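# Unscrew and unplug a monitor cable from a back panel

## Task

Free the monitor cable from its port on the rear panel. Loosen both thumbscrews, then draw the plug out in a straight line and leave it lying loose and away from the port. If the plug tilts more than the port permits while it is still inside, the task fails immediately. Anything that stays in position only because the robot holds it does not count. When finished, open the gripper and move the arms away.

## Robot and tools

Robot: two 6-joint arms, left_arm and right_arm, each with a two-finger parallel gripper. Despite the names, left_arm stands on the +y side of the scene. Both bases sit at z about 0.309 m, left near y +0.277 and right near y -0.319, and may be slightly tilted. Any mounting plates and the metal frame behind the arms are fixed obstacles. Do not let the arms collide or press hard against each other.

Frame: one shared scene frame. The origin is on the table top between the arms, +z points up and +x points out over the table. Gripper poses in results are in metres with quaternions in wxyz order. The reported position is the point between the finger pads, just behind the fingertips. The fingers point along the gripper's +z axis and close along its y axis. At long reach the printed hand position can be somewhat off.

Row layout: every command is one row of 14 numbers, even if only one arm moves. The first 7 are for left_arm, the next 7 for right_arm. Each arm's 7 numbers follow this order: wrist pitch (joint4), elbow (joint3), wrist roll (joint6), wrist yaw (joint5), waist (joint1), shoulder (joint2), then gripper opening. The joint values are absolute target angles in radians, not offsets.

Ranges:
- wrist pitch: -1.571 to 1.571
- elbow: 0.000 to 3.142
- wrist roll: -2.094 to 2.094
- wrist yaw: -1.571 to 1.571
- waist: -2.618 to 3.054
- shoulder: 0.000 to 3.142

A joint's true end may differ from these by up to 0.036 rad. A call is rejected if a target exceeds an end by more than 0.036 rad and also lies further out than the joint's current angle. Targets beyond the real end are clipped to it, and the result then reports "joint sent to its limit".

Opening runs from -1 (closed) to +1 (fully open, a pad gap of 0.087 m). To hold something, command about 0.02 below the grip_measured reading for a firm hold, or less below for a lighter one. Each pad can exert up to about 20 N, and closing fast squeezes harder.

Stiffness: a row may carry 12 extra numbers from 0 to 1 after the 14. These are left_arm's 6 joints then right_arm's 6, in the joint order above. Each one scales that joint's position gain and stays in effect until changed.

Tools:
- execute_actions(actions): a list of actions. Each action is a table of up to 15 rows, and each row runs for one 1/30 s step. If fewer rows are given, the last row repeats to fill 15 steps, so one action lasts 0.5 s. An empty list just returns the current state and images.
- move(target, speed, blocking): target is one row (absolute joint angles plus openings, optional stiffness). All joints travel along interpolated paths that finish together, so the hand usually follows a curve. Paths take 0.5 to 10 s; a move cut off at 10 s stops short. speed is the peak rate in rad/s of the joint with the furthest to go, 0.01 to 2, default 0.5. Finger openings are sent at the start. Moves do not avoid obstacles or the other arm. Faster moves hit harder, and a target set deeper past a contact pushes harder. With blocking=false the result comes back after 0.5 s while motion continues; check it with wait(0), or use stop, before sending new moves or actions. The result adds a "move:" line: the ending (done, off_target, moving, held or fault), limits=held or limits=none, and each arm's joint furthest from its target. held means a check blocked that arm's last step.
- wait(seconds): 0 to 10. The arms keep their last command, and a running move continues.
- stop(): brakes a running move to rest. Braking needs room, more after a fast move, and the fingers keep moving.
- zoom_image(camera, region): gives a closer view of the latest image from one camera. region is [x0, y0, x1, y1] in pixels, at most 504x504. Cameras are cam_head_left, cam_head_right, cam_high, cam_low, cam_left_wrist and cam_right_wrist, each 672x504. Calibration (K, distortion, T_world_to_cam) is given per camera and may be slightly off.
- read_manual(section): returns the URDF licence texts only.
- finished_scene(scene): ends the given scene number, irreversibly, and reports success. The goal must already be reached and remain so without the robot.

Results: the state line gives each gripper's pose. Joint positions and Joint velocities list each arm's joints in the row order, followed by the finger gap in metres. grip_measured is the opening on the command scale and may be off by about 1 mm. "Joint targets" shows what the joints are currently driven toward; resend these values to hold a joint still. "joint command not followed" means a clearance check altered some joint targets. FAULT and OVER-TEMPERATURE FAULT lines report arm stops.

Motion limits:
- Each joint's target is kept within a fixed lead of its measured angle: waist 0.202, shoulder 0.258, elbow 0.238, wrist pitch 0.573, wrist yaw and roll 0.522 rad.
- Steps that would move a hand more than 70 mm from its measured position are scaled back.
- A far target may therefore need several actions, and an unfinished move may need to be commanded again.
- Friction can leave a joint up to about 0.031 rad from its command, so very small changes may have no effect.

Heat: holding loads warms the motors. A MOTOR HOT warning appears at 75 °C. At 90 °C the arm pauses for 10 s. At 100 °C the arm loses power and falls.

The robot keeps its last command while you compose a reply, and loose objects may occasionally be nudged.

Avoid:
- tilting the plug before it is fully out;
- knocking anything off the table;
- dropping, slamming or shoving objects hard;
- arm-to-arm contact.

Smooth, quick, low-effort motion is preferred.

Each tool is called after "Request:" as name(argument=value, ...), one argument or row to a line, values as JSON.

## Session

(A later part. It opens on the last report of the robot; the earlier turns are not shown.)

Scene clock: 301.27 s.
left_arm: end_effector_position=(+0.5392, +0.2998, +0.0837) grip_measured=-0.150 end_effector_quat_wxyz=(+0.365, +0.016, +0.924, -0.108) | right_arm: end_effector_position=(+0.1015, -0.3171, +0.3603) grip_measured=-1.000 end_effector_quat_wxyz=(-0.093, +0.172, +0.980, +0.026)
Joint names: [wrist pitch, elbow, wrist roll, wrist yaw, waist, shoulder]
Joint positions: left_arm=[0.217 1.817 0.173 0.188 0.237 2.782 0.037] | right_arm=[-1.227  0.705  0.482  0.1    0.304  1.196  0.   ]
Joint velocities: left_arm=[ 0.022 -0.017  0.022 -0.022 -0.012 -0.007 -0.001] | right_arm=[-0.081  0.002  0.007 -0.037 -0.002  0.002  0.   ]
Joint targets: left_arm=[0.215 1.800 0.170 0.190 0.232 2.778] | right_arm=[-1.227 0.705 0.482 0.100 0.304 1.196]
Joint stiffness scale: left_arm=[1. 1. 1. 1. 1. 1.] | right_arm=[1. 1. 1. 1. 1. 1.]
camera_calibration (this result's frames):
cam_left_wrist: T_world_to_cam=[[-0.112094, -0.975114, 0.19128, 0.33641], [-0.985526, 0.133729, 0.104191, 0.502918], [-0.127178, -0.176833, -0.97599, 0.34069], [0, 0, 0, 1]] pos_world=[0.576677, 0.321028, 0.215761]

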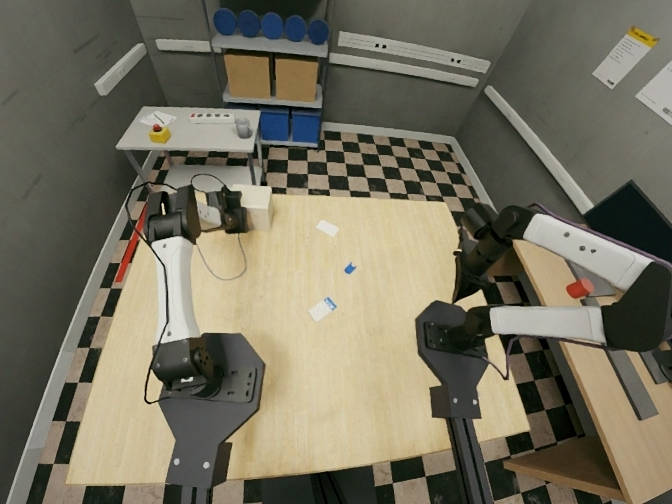

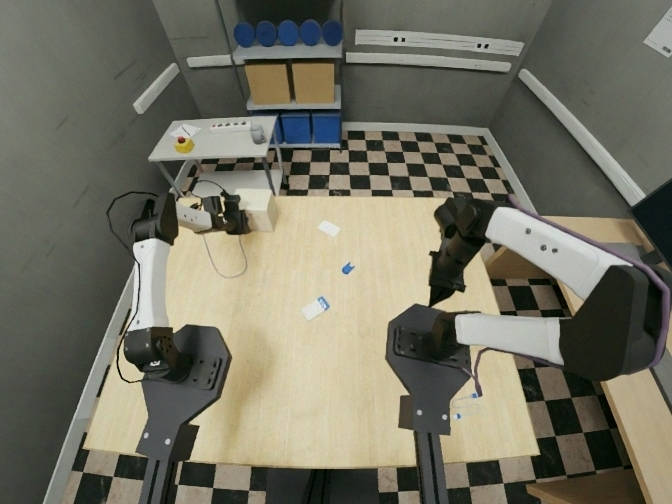

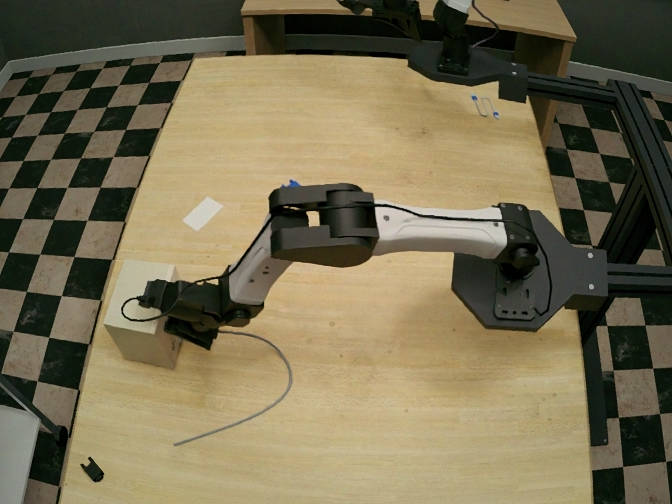

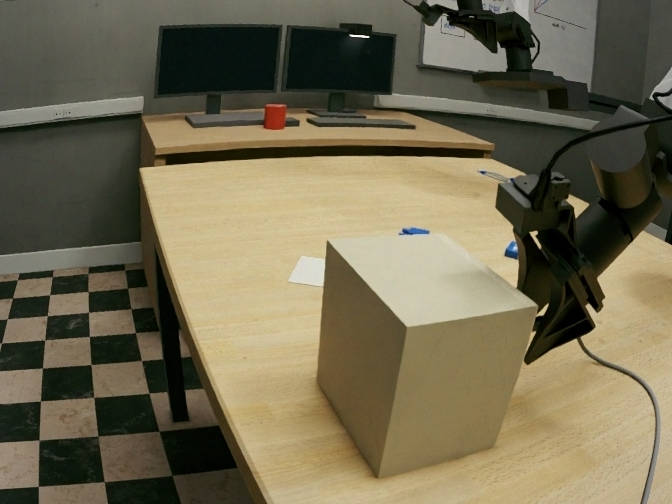

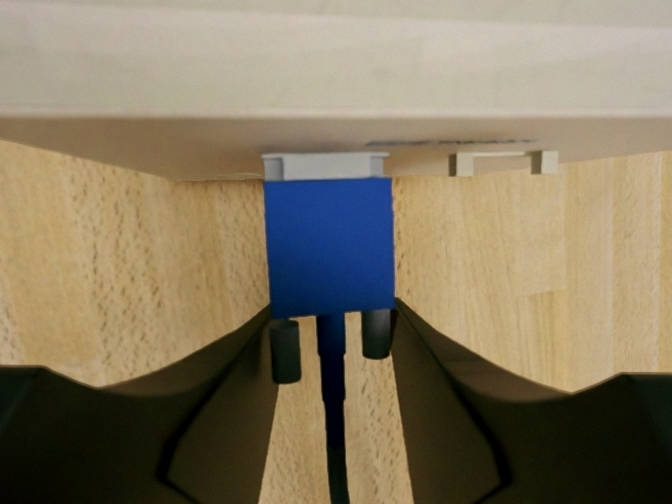

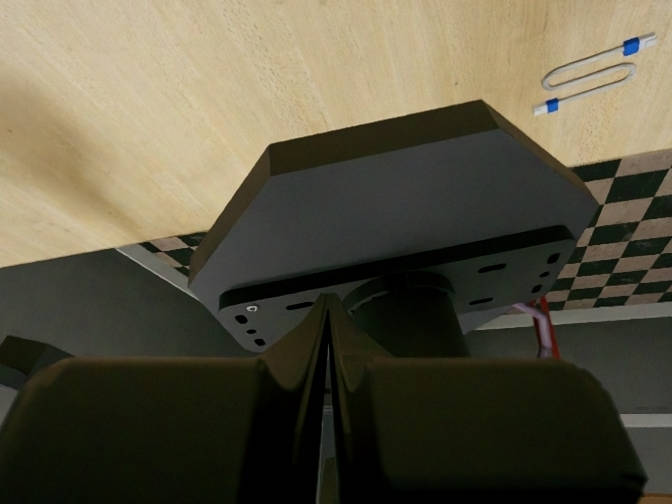

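Request:
execute_actions(
  actions=[
    [[0.23,1.782,0.17,0.19,0.249,2.771,-0.15,-1.227,0.705,0.482,0.1,0.304,1.196,-1]],
    [[0.23,1.782,0.17,0.19,0.249,2.771,-0.22,-1.227,0.705,0.482,0.1,0.304,1.196,-1]],
  ],
)

Scene clock: 302.67 s.
left_arm: end_effector_position=(+0.5353, +0.3005, +0.0816) grip_measured=-0.220 end_effector_quat_wxyz=(+0.363, +0.015, +0.926, -0.108) | right_arm: end_effector_position=(+0.1015, -0.3171, +0.3603) grip_measured=-1.000 end_effector_quat_wxyz=(-0.093, +0.172, +0.980, +0.026)
Joint names: [wrist pitch, elbow, wrist roll, wrist yaw, waist, shoulder]
Joint positions: left_arm=[0.224 1.801 0.173 0.188 0.24  2.779 0.034] | right_arm=[-1.227  0.705  0.482  0.1    0.304  1.196  0.   ]
Joint velocities: left_arm=[-0.022 -0.007  0.022 -0.066 -0.002  0.022  0.   ] | right_arm=[ 0.022  0.007  0.037 -0.022  0.007 -0.012  0.   ]
Joint targets: left_arm=[0.230 1.782 0.170 0.190 0.249 2.771] | right_arm=[-1.227 0.705 0.482 0.100 0.304 1.196]
Joint stiffness scale: left_arm=[1. 1. 1. 1. 1. 1.] | right_arm=[1. 1. 1. 1. 1. 1.]
camera_calibration (this result's frames):
cam_left_wrist: T_world_to_cam=[[-0.109297, -0.975188, 0.192518, 0.335518], [-0.985099, 0.13214, 0.110085, 0.499012], [-0.132793, -0.177617, -0.975099, 0.341425], [0, 0, 0, 1]] pos_world=[0.573586, 0.321897, 0.213396]

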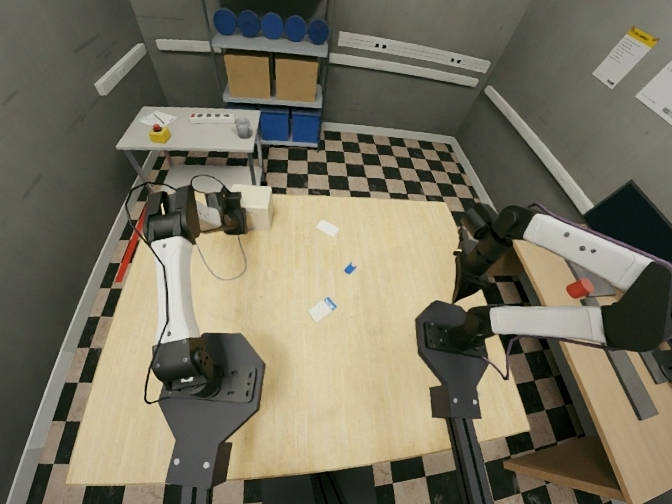

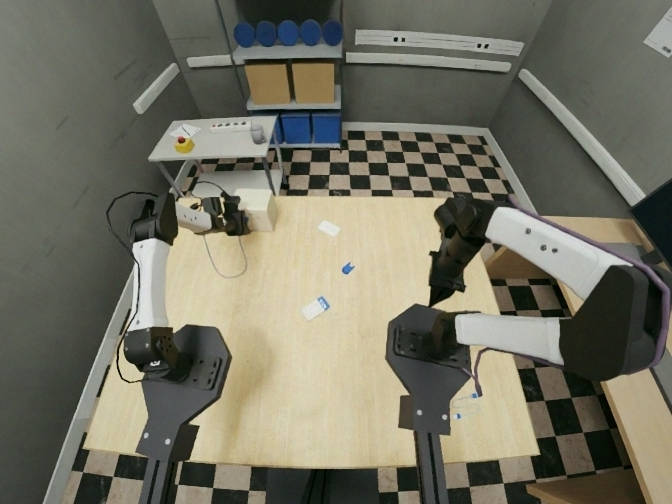

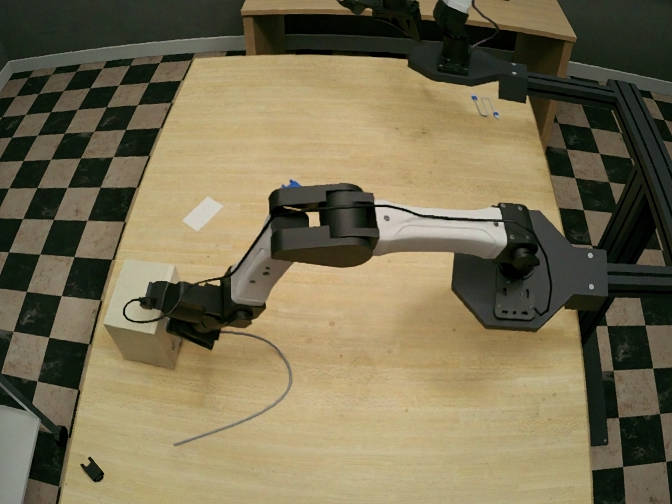

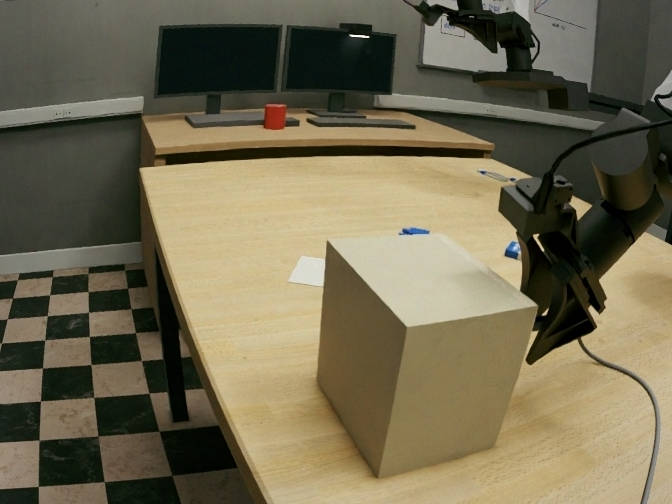

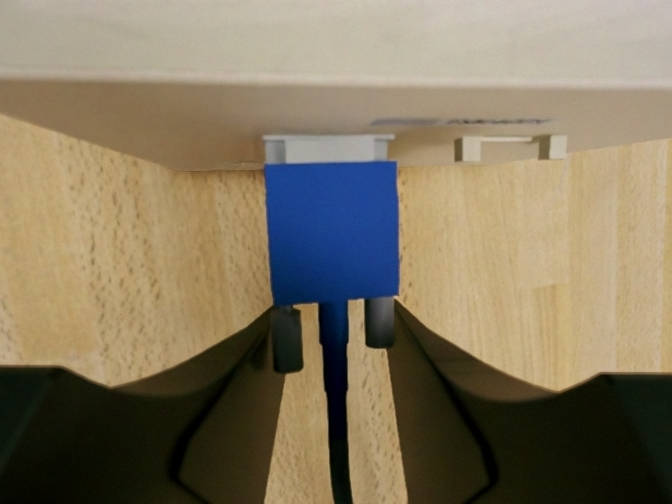

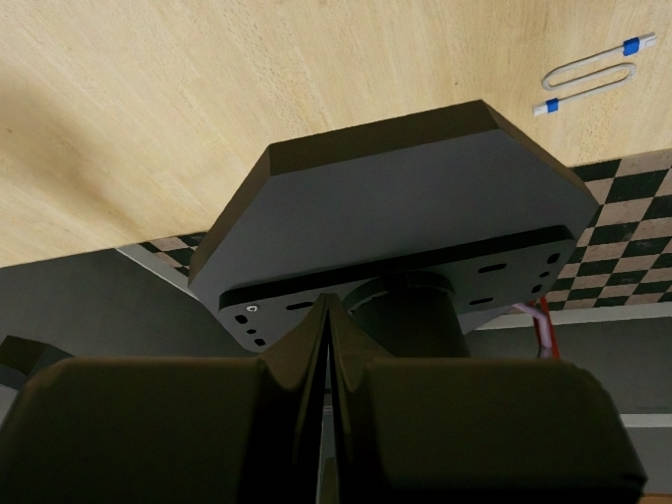

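Request:
execute_actions(
  actions=[
    [[0.23,1.782,0.17,0.172,0.249,2.762,-0.22,-1.227,0.705,0.482,0.1,0.304,1.196,-1]],
    [[0.23,1.782,0.17,0.18,0.245,2.762,-0.26,-1.227,0.705,0.482,0.1,0.304,1.196,-1]],
    [[0.23,1.782,0.17,0.18,0.245,2.762,-0.31,-1.227,0.705,0.482,0.1,0.304,1.196,-1]],
  ],
)

Request:
zoom_image(
  camera="cam_left_wrist",
  region=[240, 180, 440, 380],
)

Scene clock: 304.67 s.
left_arm: end_effector_position=(+0.5390, +0.3028, +0.0870) grip_measured=-0.309 end_effector_quat_wxyz=(+0.368, +0.014, +0.924, -0.105) | right_arm: end_effector_position=(+0.1015, -0.3171, +0.3603) grip_measured=-1.000 end_effector_quat_wxyz=(-0.093, +0.172, +0.980, +0.026)
Joint names: [wrist pitch, elbow, wrist roll, wrist yaw, waist, shoulder]
Joint positions: left_arm=[0.226 1.801 0.173 0.184 0.24  2.769 0.03 ] | right_arm=[-1.227  0.705  0.482  0.1    0.304  1.196  0.   ]
Joint velocities: left_arm=[-0.066 -0.012 -0.007 -0.037 -0.002  0.002 -0.001] | right_arm=[-0.022 -0.002 -0.022 -0.066 -0.012 -0.002  0.   ]
Joint targets: left_arm=[0.230 1.782 0.170 0.180 0.245 2.762] | right_arm=[-1.227 0.705 0.482 0.100 0.304 1.196]
Joint stiffness scale: left_arm=[1. 1. 1. 1. 1. 1.] | right_arm=[1. 1. 1. 1. 1. 1.]
camera_calibration (this result's frames):
cam_left_wrist: T_world_to_cam=[[-0.106821, -0.976622, 0.186542, 0.336652], [-0.986858, 0.12702, 0.099887, 0.50511], [-0.121247, -0.173421, -0.977356, 0.340344], [0, 0, 0, 1]] pos_world=[0.575699, 0.323645, 0.219383]

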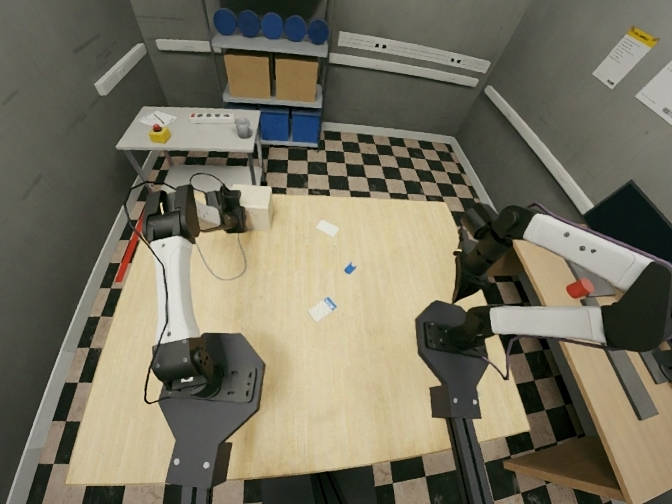

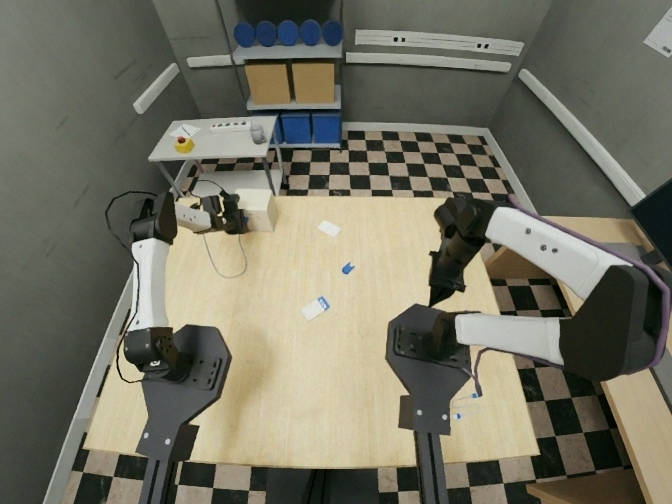

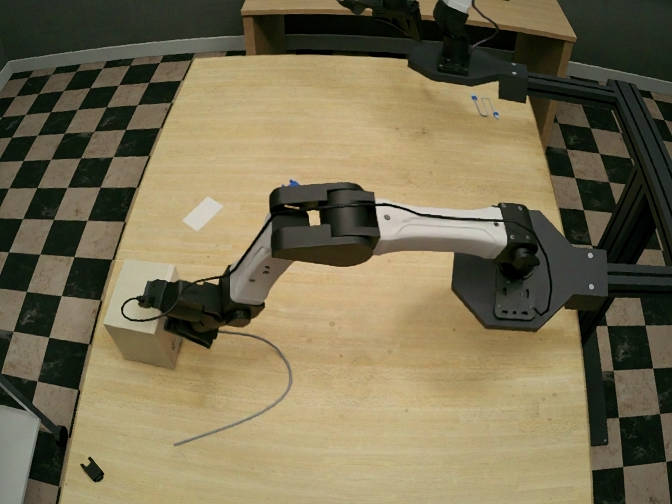

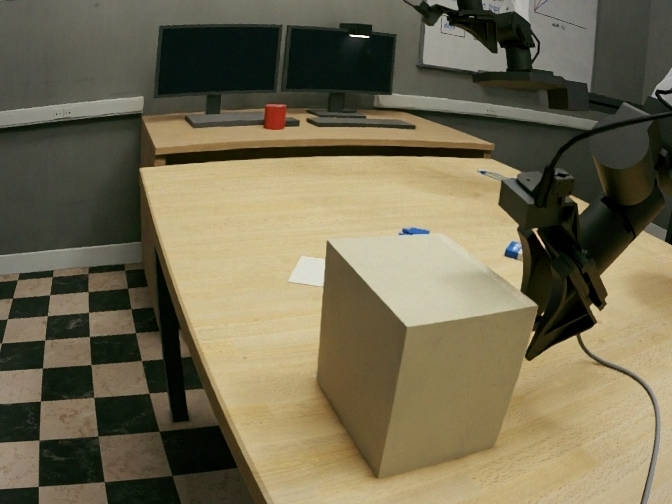

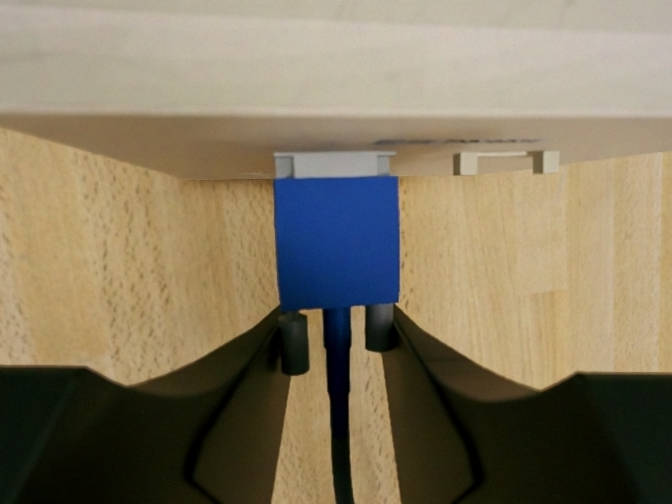

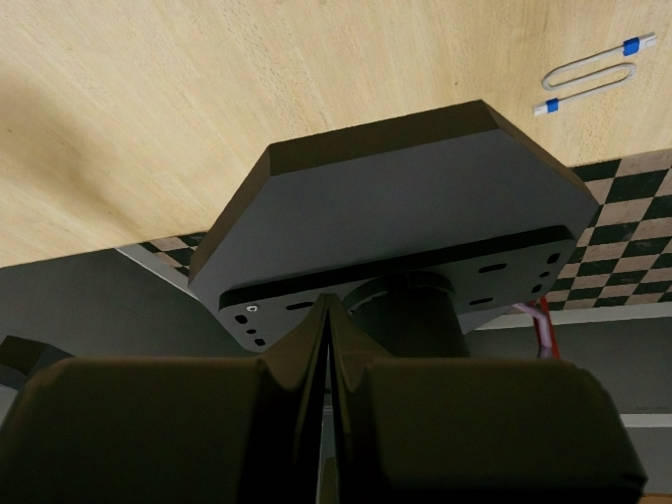

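Region (240, 180, 440, 380) of cam_left_wrist's 672x504 image, scaled by 2.520, with more detail than that image has.

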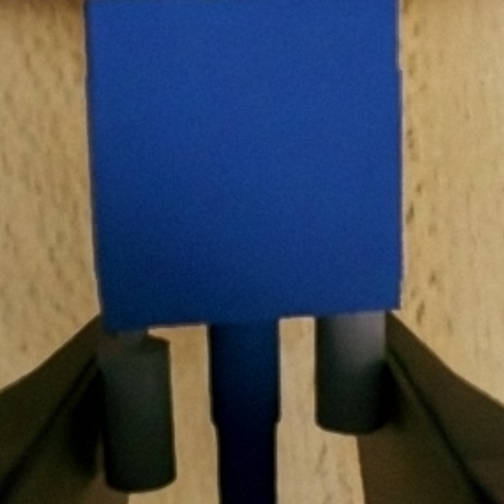

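Request:
execute_actions(
  actions=[
    [[0.23,1.778,0.17,0.18,0.245,2.762,-0.36,-1.227,0.705,0.482,0.1,0.304,1.196,-1]],
    [[0.235,1.768,0.17,0.18,0.245,2.747,-0.36,-1.227,0.705,0.482,0.1,0.304,1.196,-1]],
    [[0.235,1.756,0.17,0.18,0.245,2.732,-0.36,-1.227,0.705,0.482,0.1,0.304,1.196,-1]],
    [[0.235,1.744,0.17,0.18,0.245,2.717,-0.36,-1.227,0.705,0.482,0.1,0.304,1.196,-1]],
  ],
)

Request:
zoom_image(
  camera="cam_left_wrist",
  region=[240, 180, 440, 380],
)

Scene clock: 307.10 s.
left_arm: end_effector_position=(+0.5392, +0.3032, +0.0904) grip_measured=-0.342 end_effector_quat_wxyz=(+0.377, +0.013, +0.920, -0.103) | right_arm: end_effector_position=(+0.1015, -0.3171, +0.3603) grip_measured=-1.000 end_effector_quat_wxyz=(-0.093, +0.172, +0.980, +0.026)
Joint names: [wrist pitch, elbow, wrist roll, wrist yaw, waist, shoulder]
Joint positions: left_arm=[0.264 1.77  0.171 0.184 0.24  2.756 0.029] | right_arm=[-1.227  0.705  0.482  0.1    0.304  1.196  0.   ]
Joint velocities: left_arm=[-0.051 -0.007  0.007  0.037 -0.012 -0.002  0.   ] | right_arm=[ 0.007  0.007 -0.037 -0.022  0.002 -0.017  0.   ]
Joint targets: left_arm=[0.235 1.744 0.170 0.180 0.245 2.717] | right_arm=[-1.227 0.705 0.482 0.100 0.304 1.196]
Joint stiffness scale: left_arm=[1. 1. 1. 1. 1. 1.] | right_arm=[1. 1. 1. 1. 1. 1.]
camera_calibration (this result's frames):
cam_left_wrist: T_world_to_cam=[[-0.106122, -0.977384, 0.182917, 0.336671], [-0.989238, 0.122409, 0.0801534, 0.509401], [-0.100731, -0.172443, -0.979855, 0.332576], [0, 0, 0, 1]] pos_world=[0.573148, 0.324052, 0.223464]

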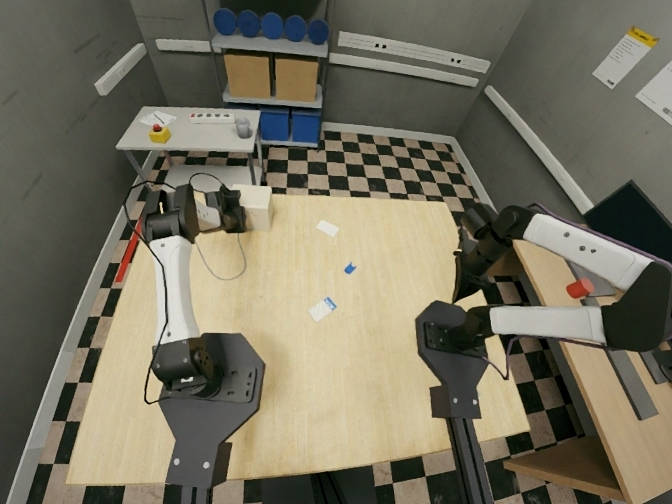

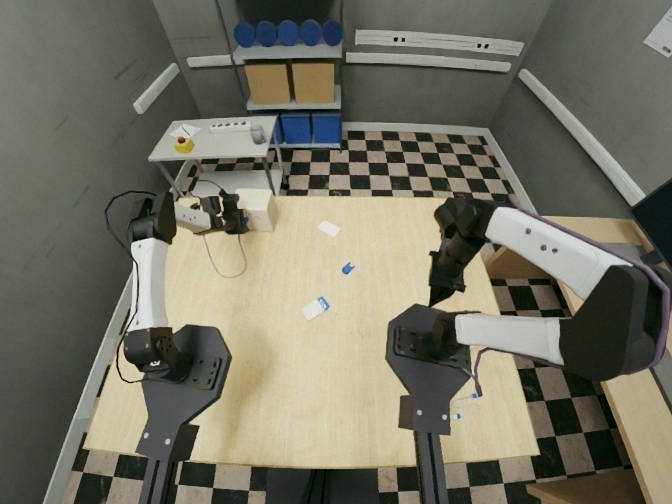

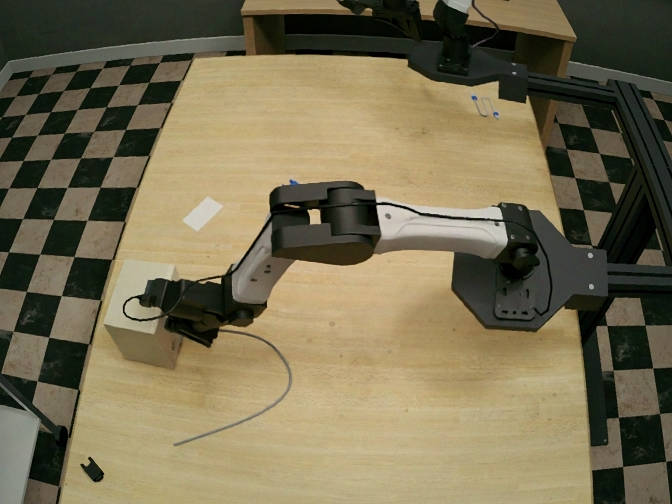

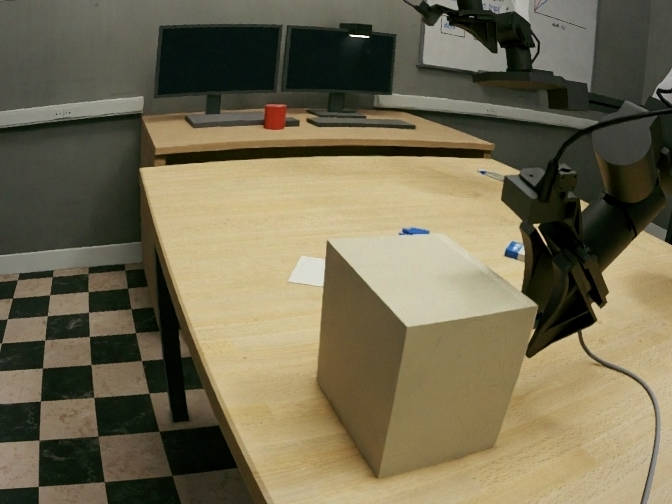

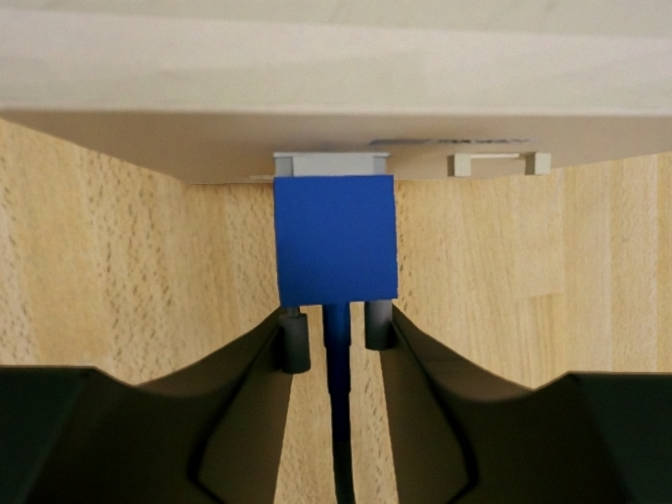

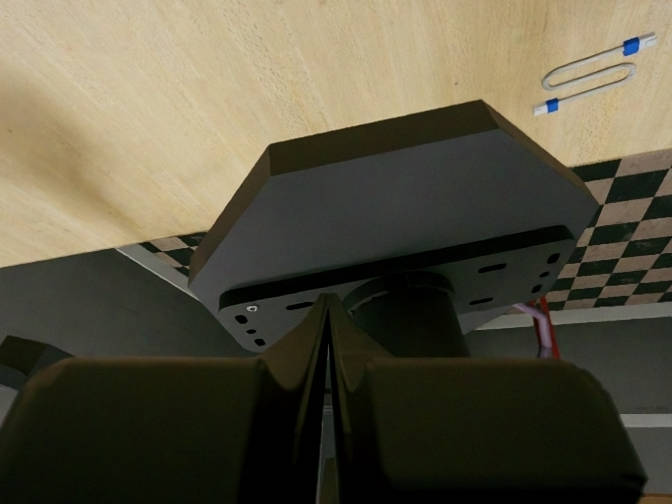

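Region (240, 180, 440, 380) of cam_left_wrist's 672x504 image, scaled by 2.520, with more detail than that image has.

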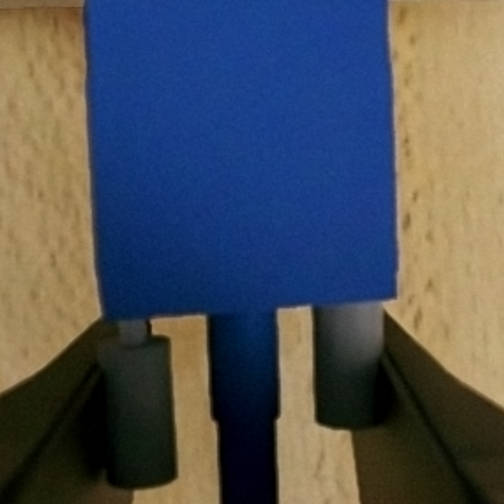

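Request:
execute_actions(
  actions=[
    [[0.264,1.77,0.17,0.184,0.242,2.756,-0.35,-1.227,0.705,0.482,0.1,0.304,1.196,-1,0.3,1,1,1,1,1,1,1,1,1,1,1]],
    [[0.264,1.765,0.17,0.184,0.242,2.742,-0.35,-1.227,0.705,0.482,0.1,0.304,1.196,-1]],
    [[0.264,1.755,0.17,0.184,0.242,2.73,-0.35,-1.227,0.705,0.482,0.1,0.304,1.196,-1]],
  ],
)

Scene clock: 310.07 s.
left_arm: end_effector_position=(+0.5395, +0.3031, +0.0901) grip_measured=-0.342 end_effector_quat_wxyz=(+0.378, +0.013, +0.920, -0.103) | right_arm: end_effector_position=(+0.1015, -0.3171, +0.3603) grip_measured=-1.000 end_effector_quat_wxyz=(-0.093, +0.172, +0.980, +0.026)
Joint names: [wrist pitch, elbow, wrist roll, wrist yaw, waist, shoulder]
Joint positions: left_arm=[0.268 1.77  0.171 0.185 0.24  2.757 0.029] | right_arm=[-1.227  0.705  0.482  0.1    0.304  1.196  0.   ]
Joint velocities: left_arm=[-0.081 -0.002  0.051 -0.007 -0.002 -0.007 -0.001] | right_arm=[ 0.022 -0.002  0.007 -0.037  0.007 -0.022  0.   ]
Joint targets: left_arm=[0.264 1.755 0.170 0.184 0.242 2.730] | right_arm=[-1.227 0.705 0.482 0.100 0.304 1.196]
Joint stiffness scale: left_arm=[0.3 1.  1.  1.  1.  1. ] | right_arm=[1. 1. 1. 1. 1. 1.]
camera_calibration (this result's frames):
cam_left_wrist: T_world_to_cam=[[-0.106151, -0.977388, 0.182876, 0.336693], [-0.989462, 0.122041, 0.0779127, 0.510171], [-0.0984693, -0.172679, -0.980044, 0.331161], [0, 0, 0, 1]] pos_world=[0.573145, 0.324002, 0.223231]

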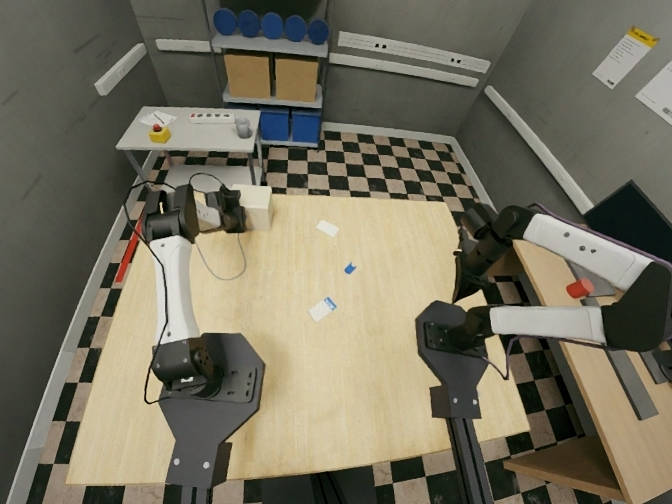

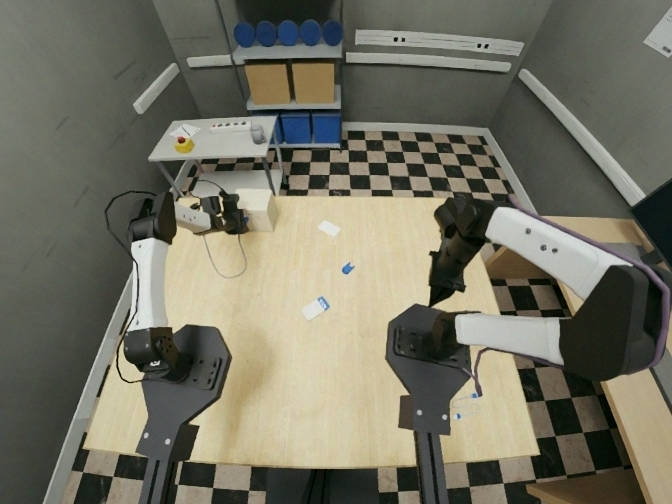

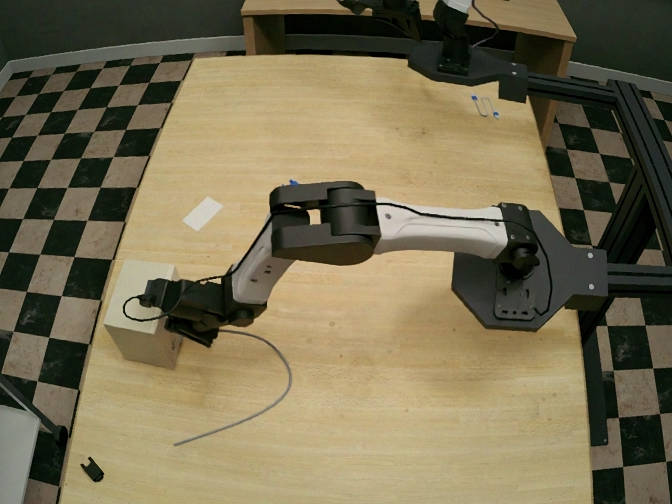

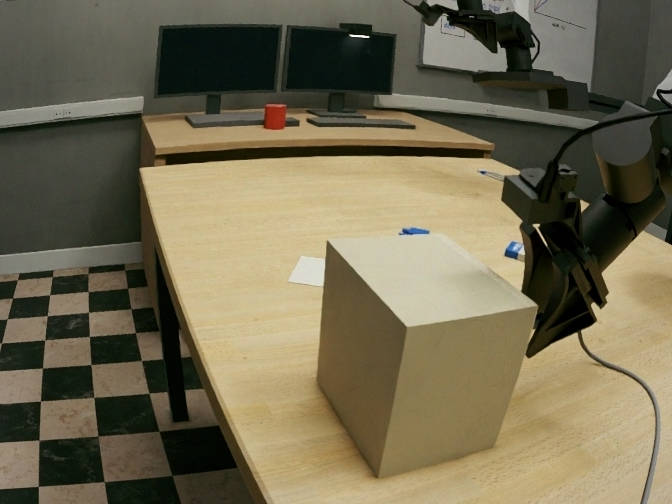

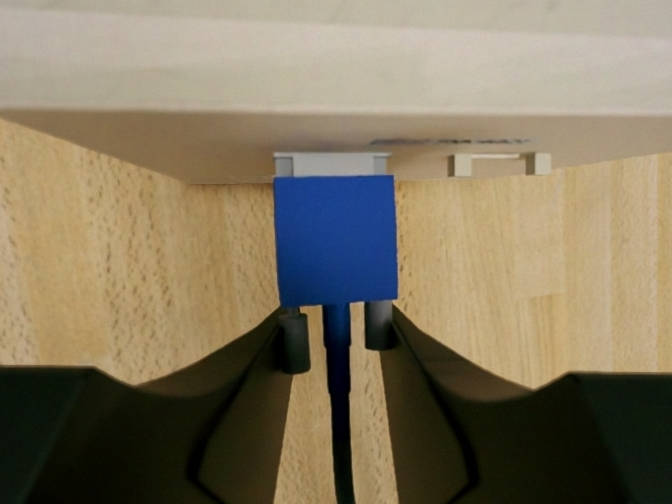

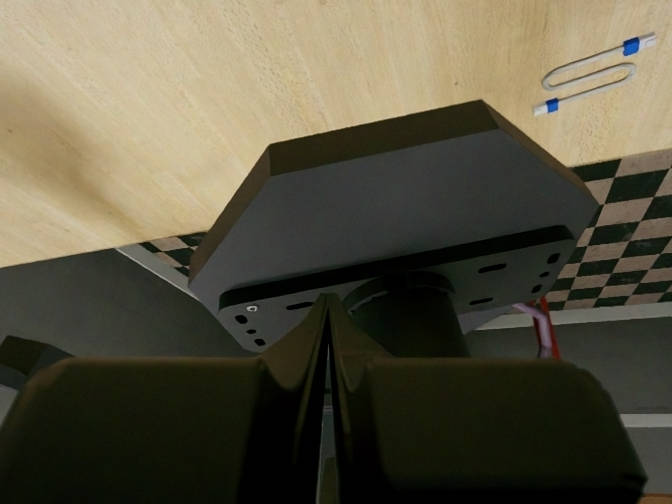

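Request:
execute_actions(
  actions=[
    [[0.264,1.77,0.17,0.184,0.242,2.757,0.3,-1.227,0.705,0.482,0.1,0.304,1.196,-1,1,1,1,1,1,1,1,1,1,1,1,1]],
    [[0.25,1.72,0.17,0.184,0.242,2.69,0.5,-1.227,0.705,0.482,0.1,0.304,1.196,-1]],
    [[0.25,1.67,0.17,0.184,0.242,2.62,0.5,-1.227,0.705,0.482,0.1,0.304,1.196,-1]],
  ],
)

Request:
move(
  target=[0.305,1.65,0.309,-0.19,0.08,2.63,-0.78,-1.227,0.705,0.482,0.1,0.304,1.196,-1],
  speed=0.4,
)

Scene clock: 312.60 s.
left_arm: end_effector_position=(+0.5449, +0.3120, +0.1381) grip_measured=+0.500 end_effector_quat_wxyz=(+0.397, +0.013, +0.913, -0.099) | right_arm: end_effector_position=(+0.1015, -0.3171, +0.3603) grip_measured=-1.000 end_effector_quat_wxyz=(-0.093, +0.172, +0.980, +0.026)
Joint names: [wrist pitch, elbow, wrist roll, wrist yaw, waist, shoulder]
Joint positions: left_arm=[0.255 1.687 0.171 0.185 0.24  2.62  0.066] | right_arm=[-1.227  0.705  0.482  0.1    0.304  1.196  0.   ]
Joint velocities: left_arm=[-0.037  0.002  0.022 -0.007 -0.017 -0.007 -0.   ] | right_arm=[-0.081 -0.017  0.007  0.007 -0.017 -0.017  0.   ]
Joint targets: left_arm=[0.250 1.670 0.170 0.184 0.242 2.620] | right_arm=[-1.227 0.705 0.482 0.100 0.304 1.196]
Joint stiffness scale: left_arm=[1. 1. 1. 1. 1. 1.] | right_arm=[1. 1. 1. 1. 1. 1.]
camera_calibration (this result's frames):
cam_left_wrist: T_world_to_cam=[[-0.106679, -0.979139, 0.172934, 0.339381], [-0.992543, 0.115185, 0.0398919, 0.519771], [-0.0589791, -0.167389, -0.984125, 0.357711], [0, 0, 0, 1]] pos_world=[0.573198, 0.332309, 0.272607]

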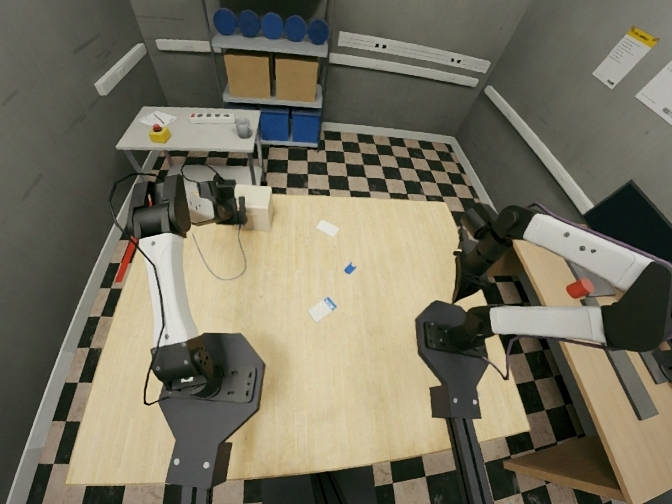

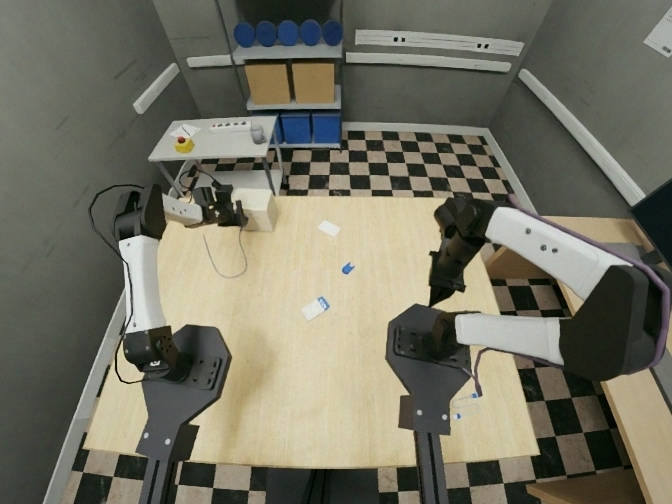

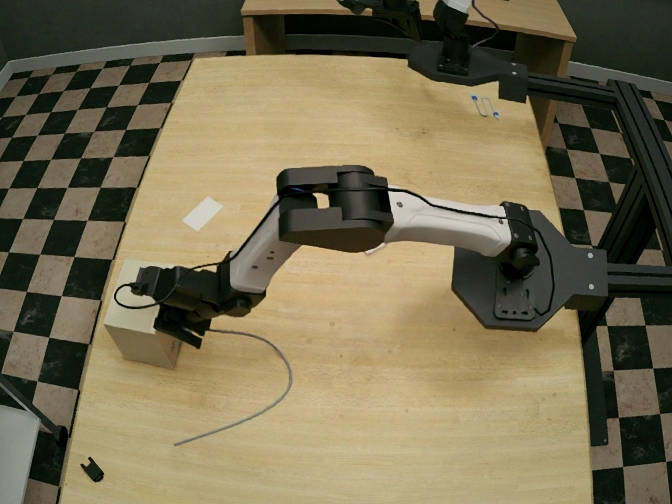

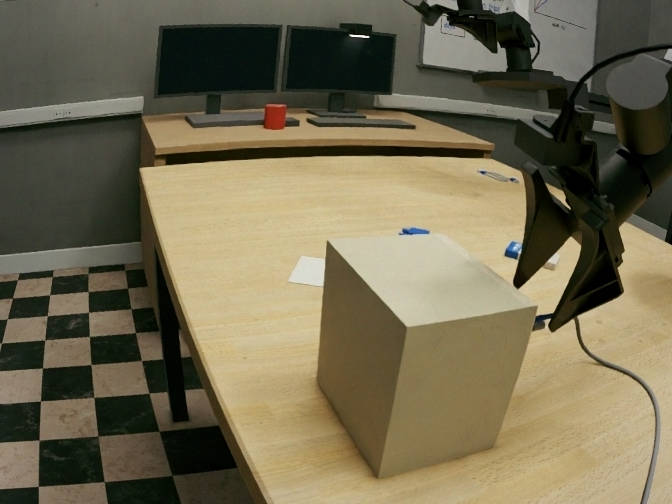

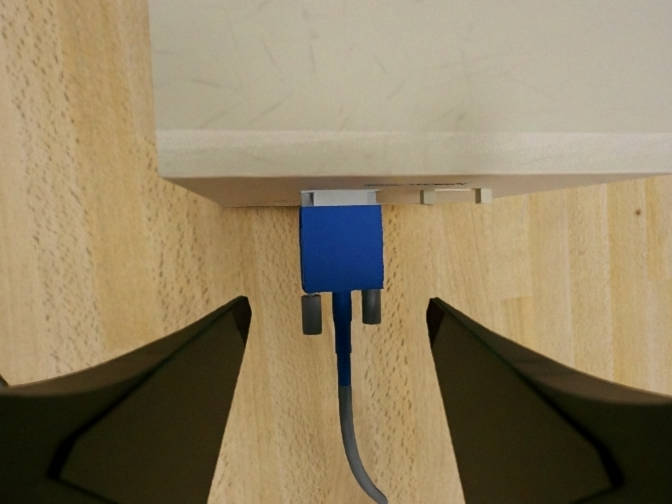

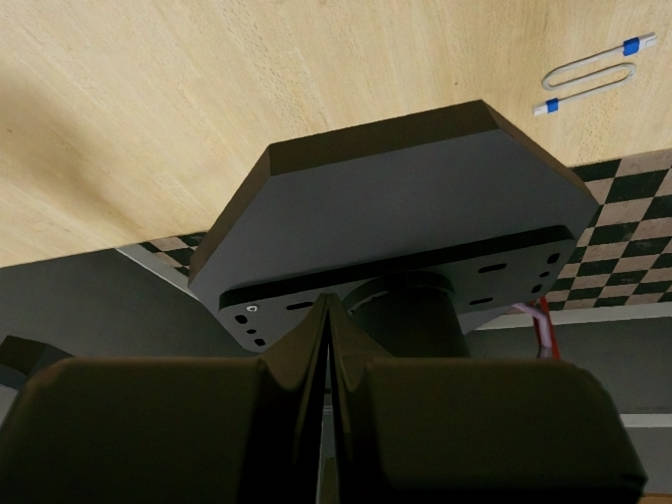

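Scene clock: 314.30 s.
left_arm: end_effector_position=(+0.5491, +0.2856, +0.1470) grip_measured=-0.780 end_effector_quat_wxyz=(+0.391, +0.071, +0.916, +0.056) | right_arm: end_effector_position=(+0.1015, -0.3171, +0.3603) grip_measured=-1.000 end_effector_quat_wxyz=(-0.093, +0.172, +0.980, +0.026)
Joint names: [wrist pitch, elbow, wrist roll, wrist yaw, waist, shoulder]
Joint positions: left_arm=[ 0.299  1.67   0.303 -0.178  0.082  2.62   0.01 ] | right_arm=[-1.227  0.705  0.482  0.1    0.304  1.196  0.   ]
Joint velocities: left_arm=[ 0.051 -0.002  0.007  0.022 -0.007  0.002  0.001] | right_arm=[-0.022 -0.002 -0.051 -0.022 -0.017 -0.017  0.   ]
Joint targets: left_arm=[0.305 1.650 0.309 -0.190 0.080 2.630] | right_arm=[-1.227 0.705 0.482 0.100 0.304 1.196]
Joint stiffness scale: left_arm=[1. 1. 1. 1. 1. 1.] | right_arm=[1. 1. 1. 1. 1. 1.]
move: done; limits=none; left_arm: farthest joint: the elbow, 0.020 radians from its target (0.037 radians at the start); right_arm: farthest joint: the waist, 0.000 radians from its target (0.000 radians at the start)
camera_calibration (this result's frames):
cam_left_wrist: T_world_to_cam=[[-0.0914059, -0.983577, -0.155634, 0.353647], [-0.994175, 0.0811711, 0.0709068, 0.532702], [-0.0571093, 0.161208, -0.985267, 0.267546], [0, 0, 0, 1]] pos_world=[0.577204, 0.261468, 0.280871]

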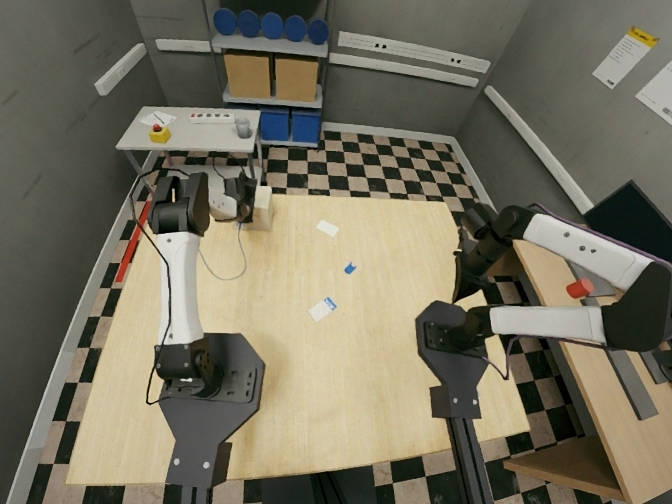

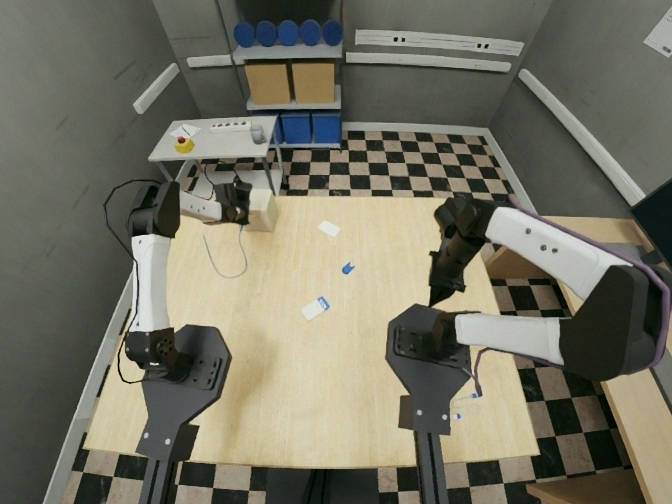

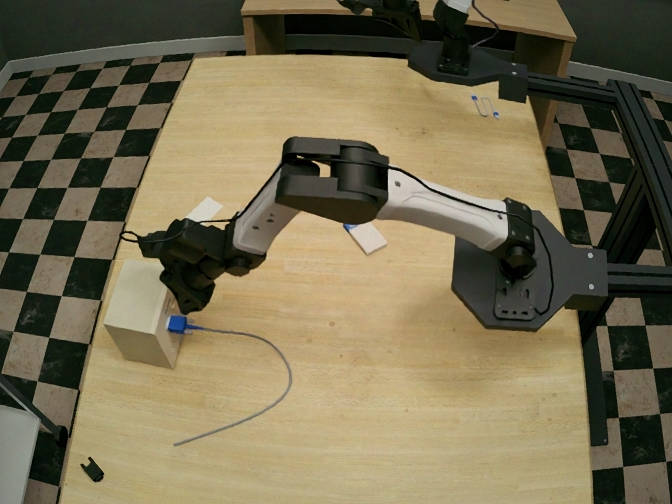

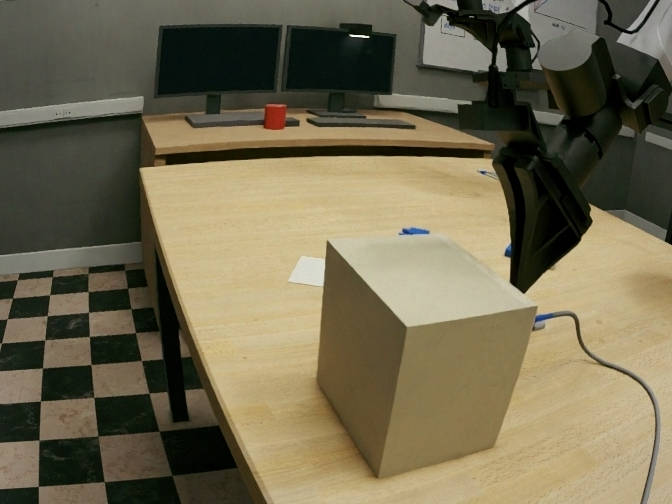

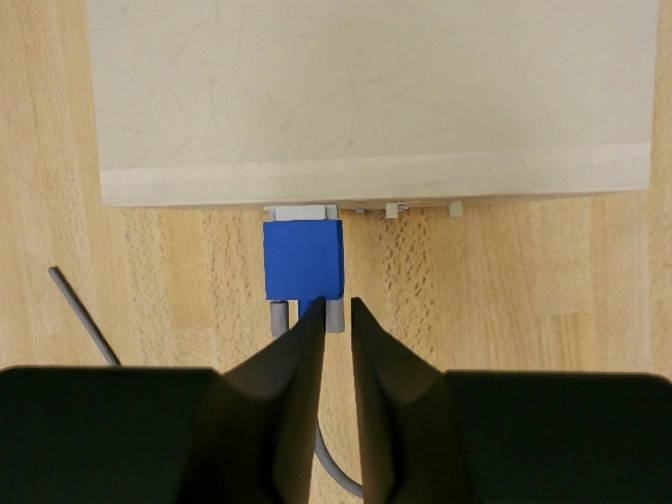

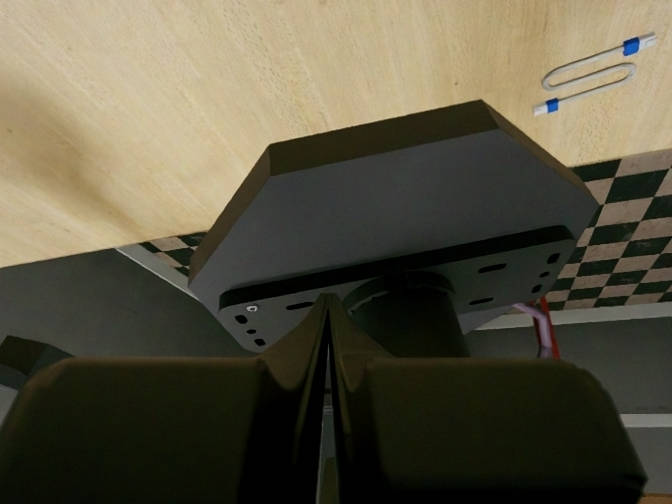

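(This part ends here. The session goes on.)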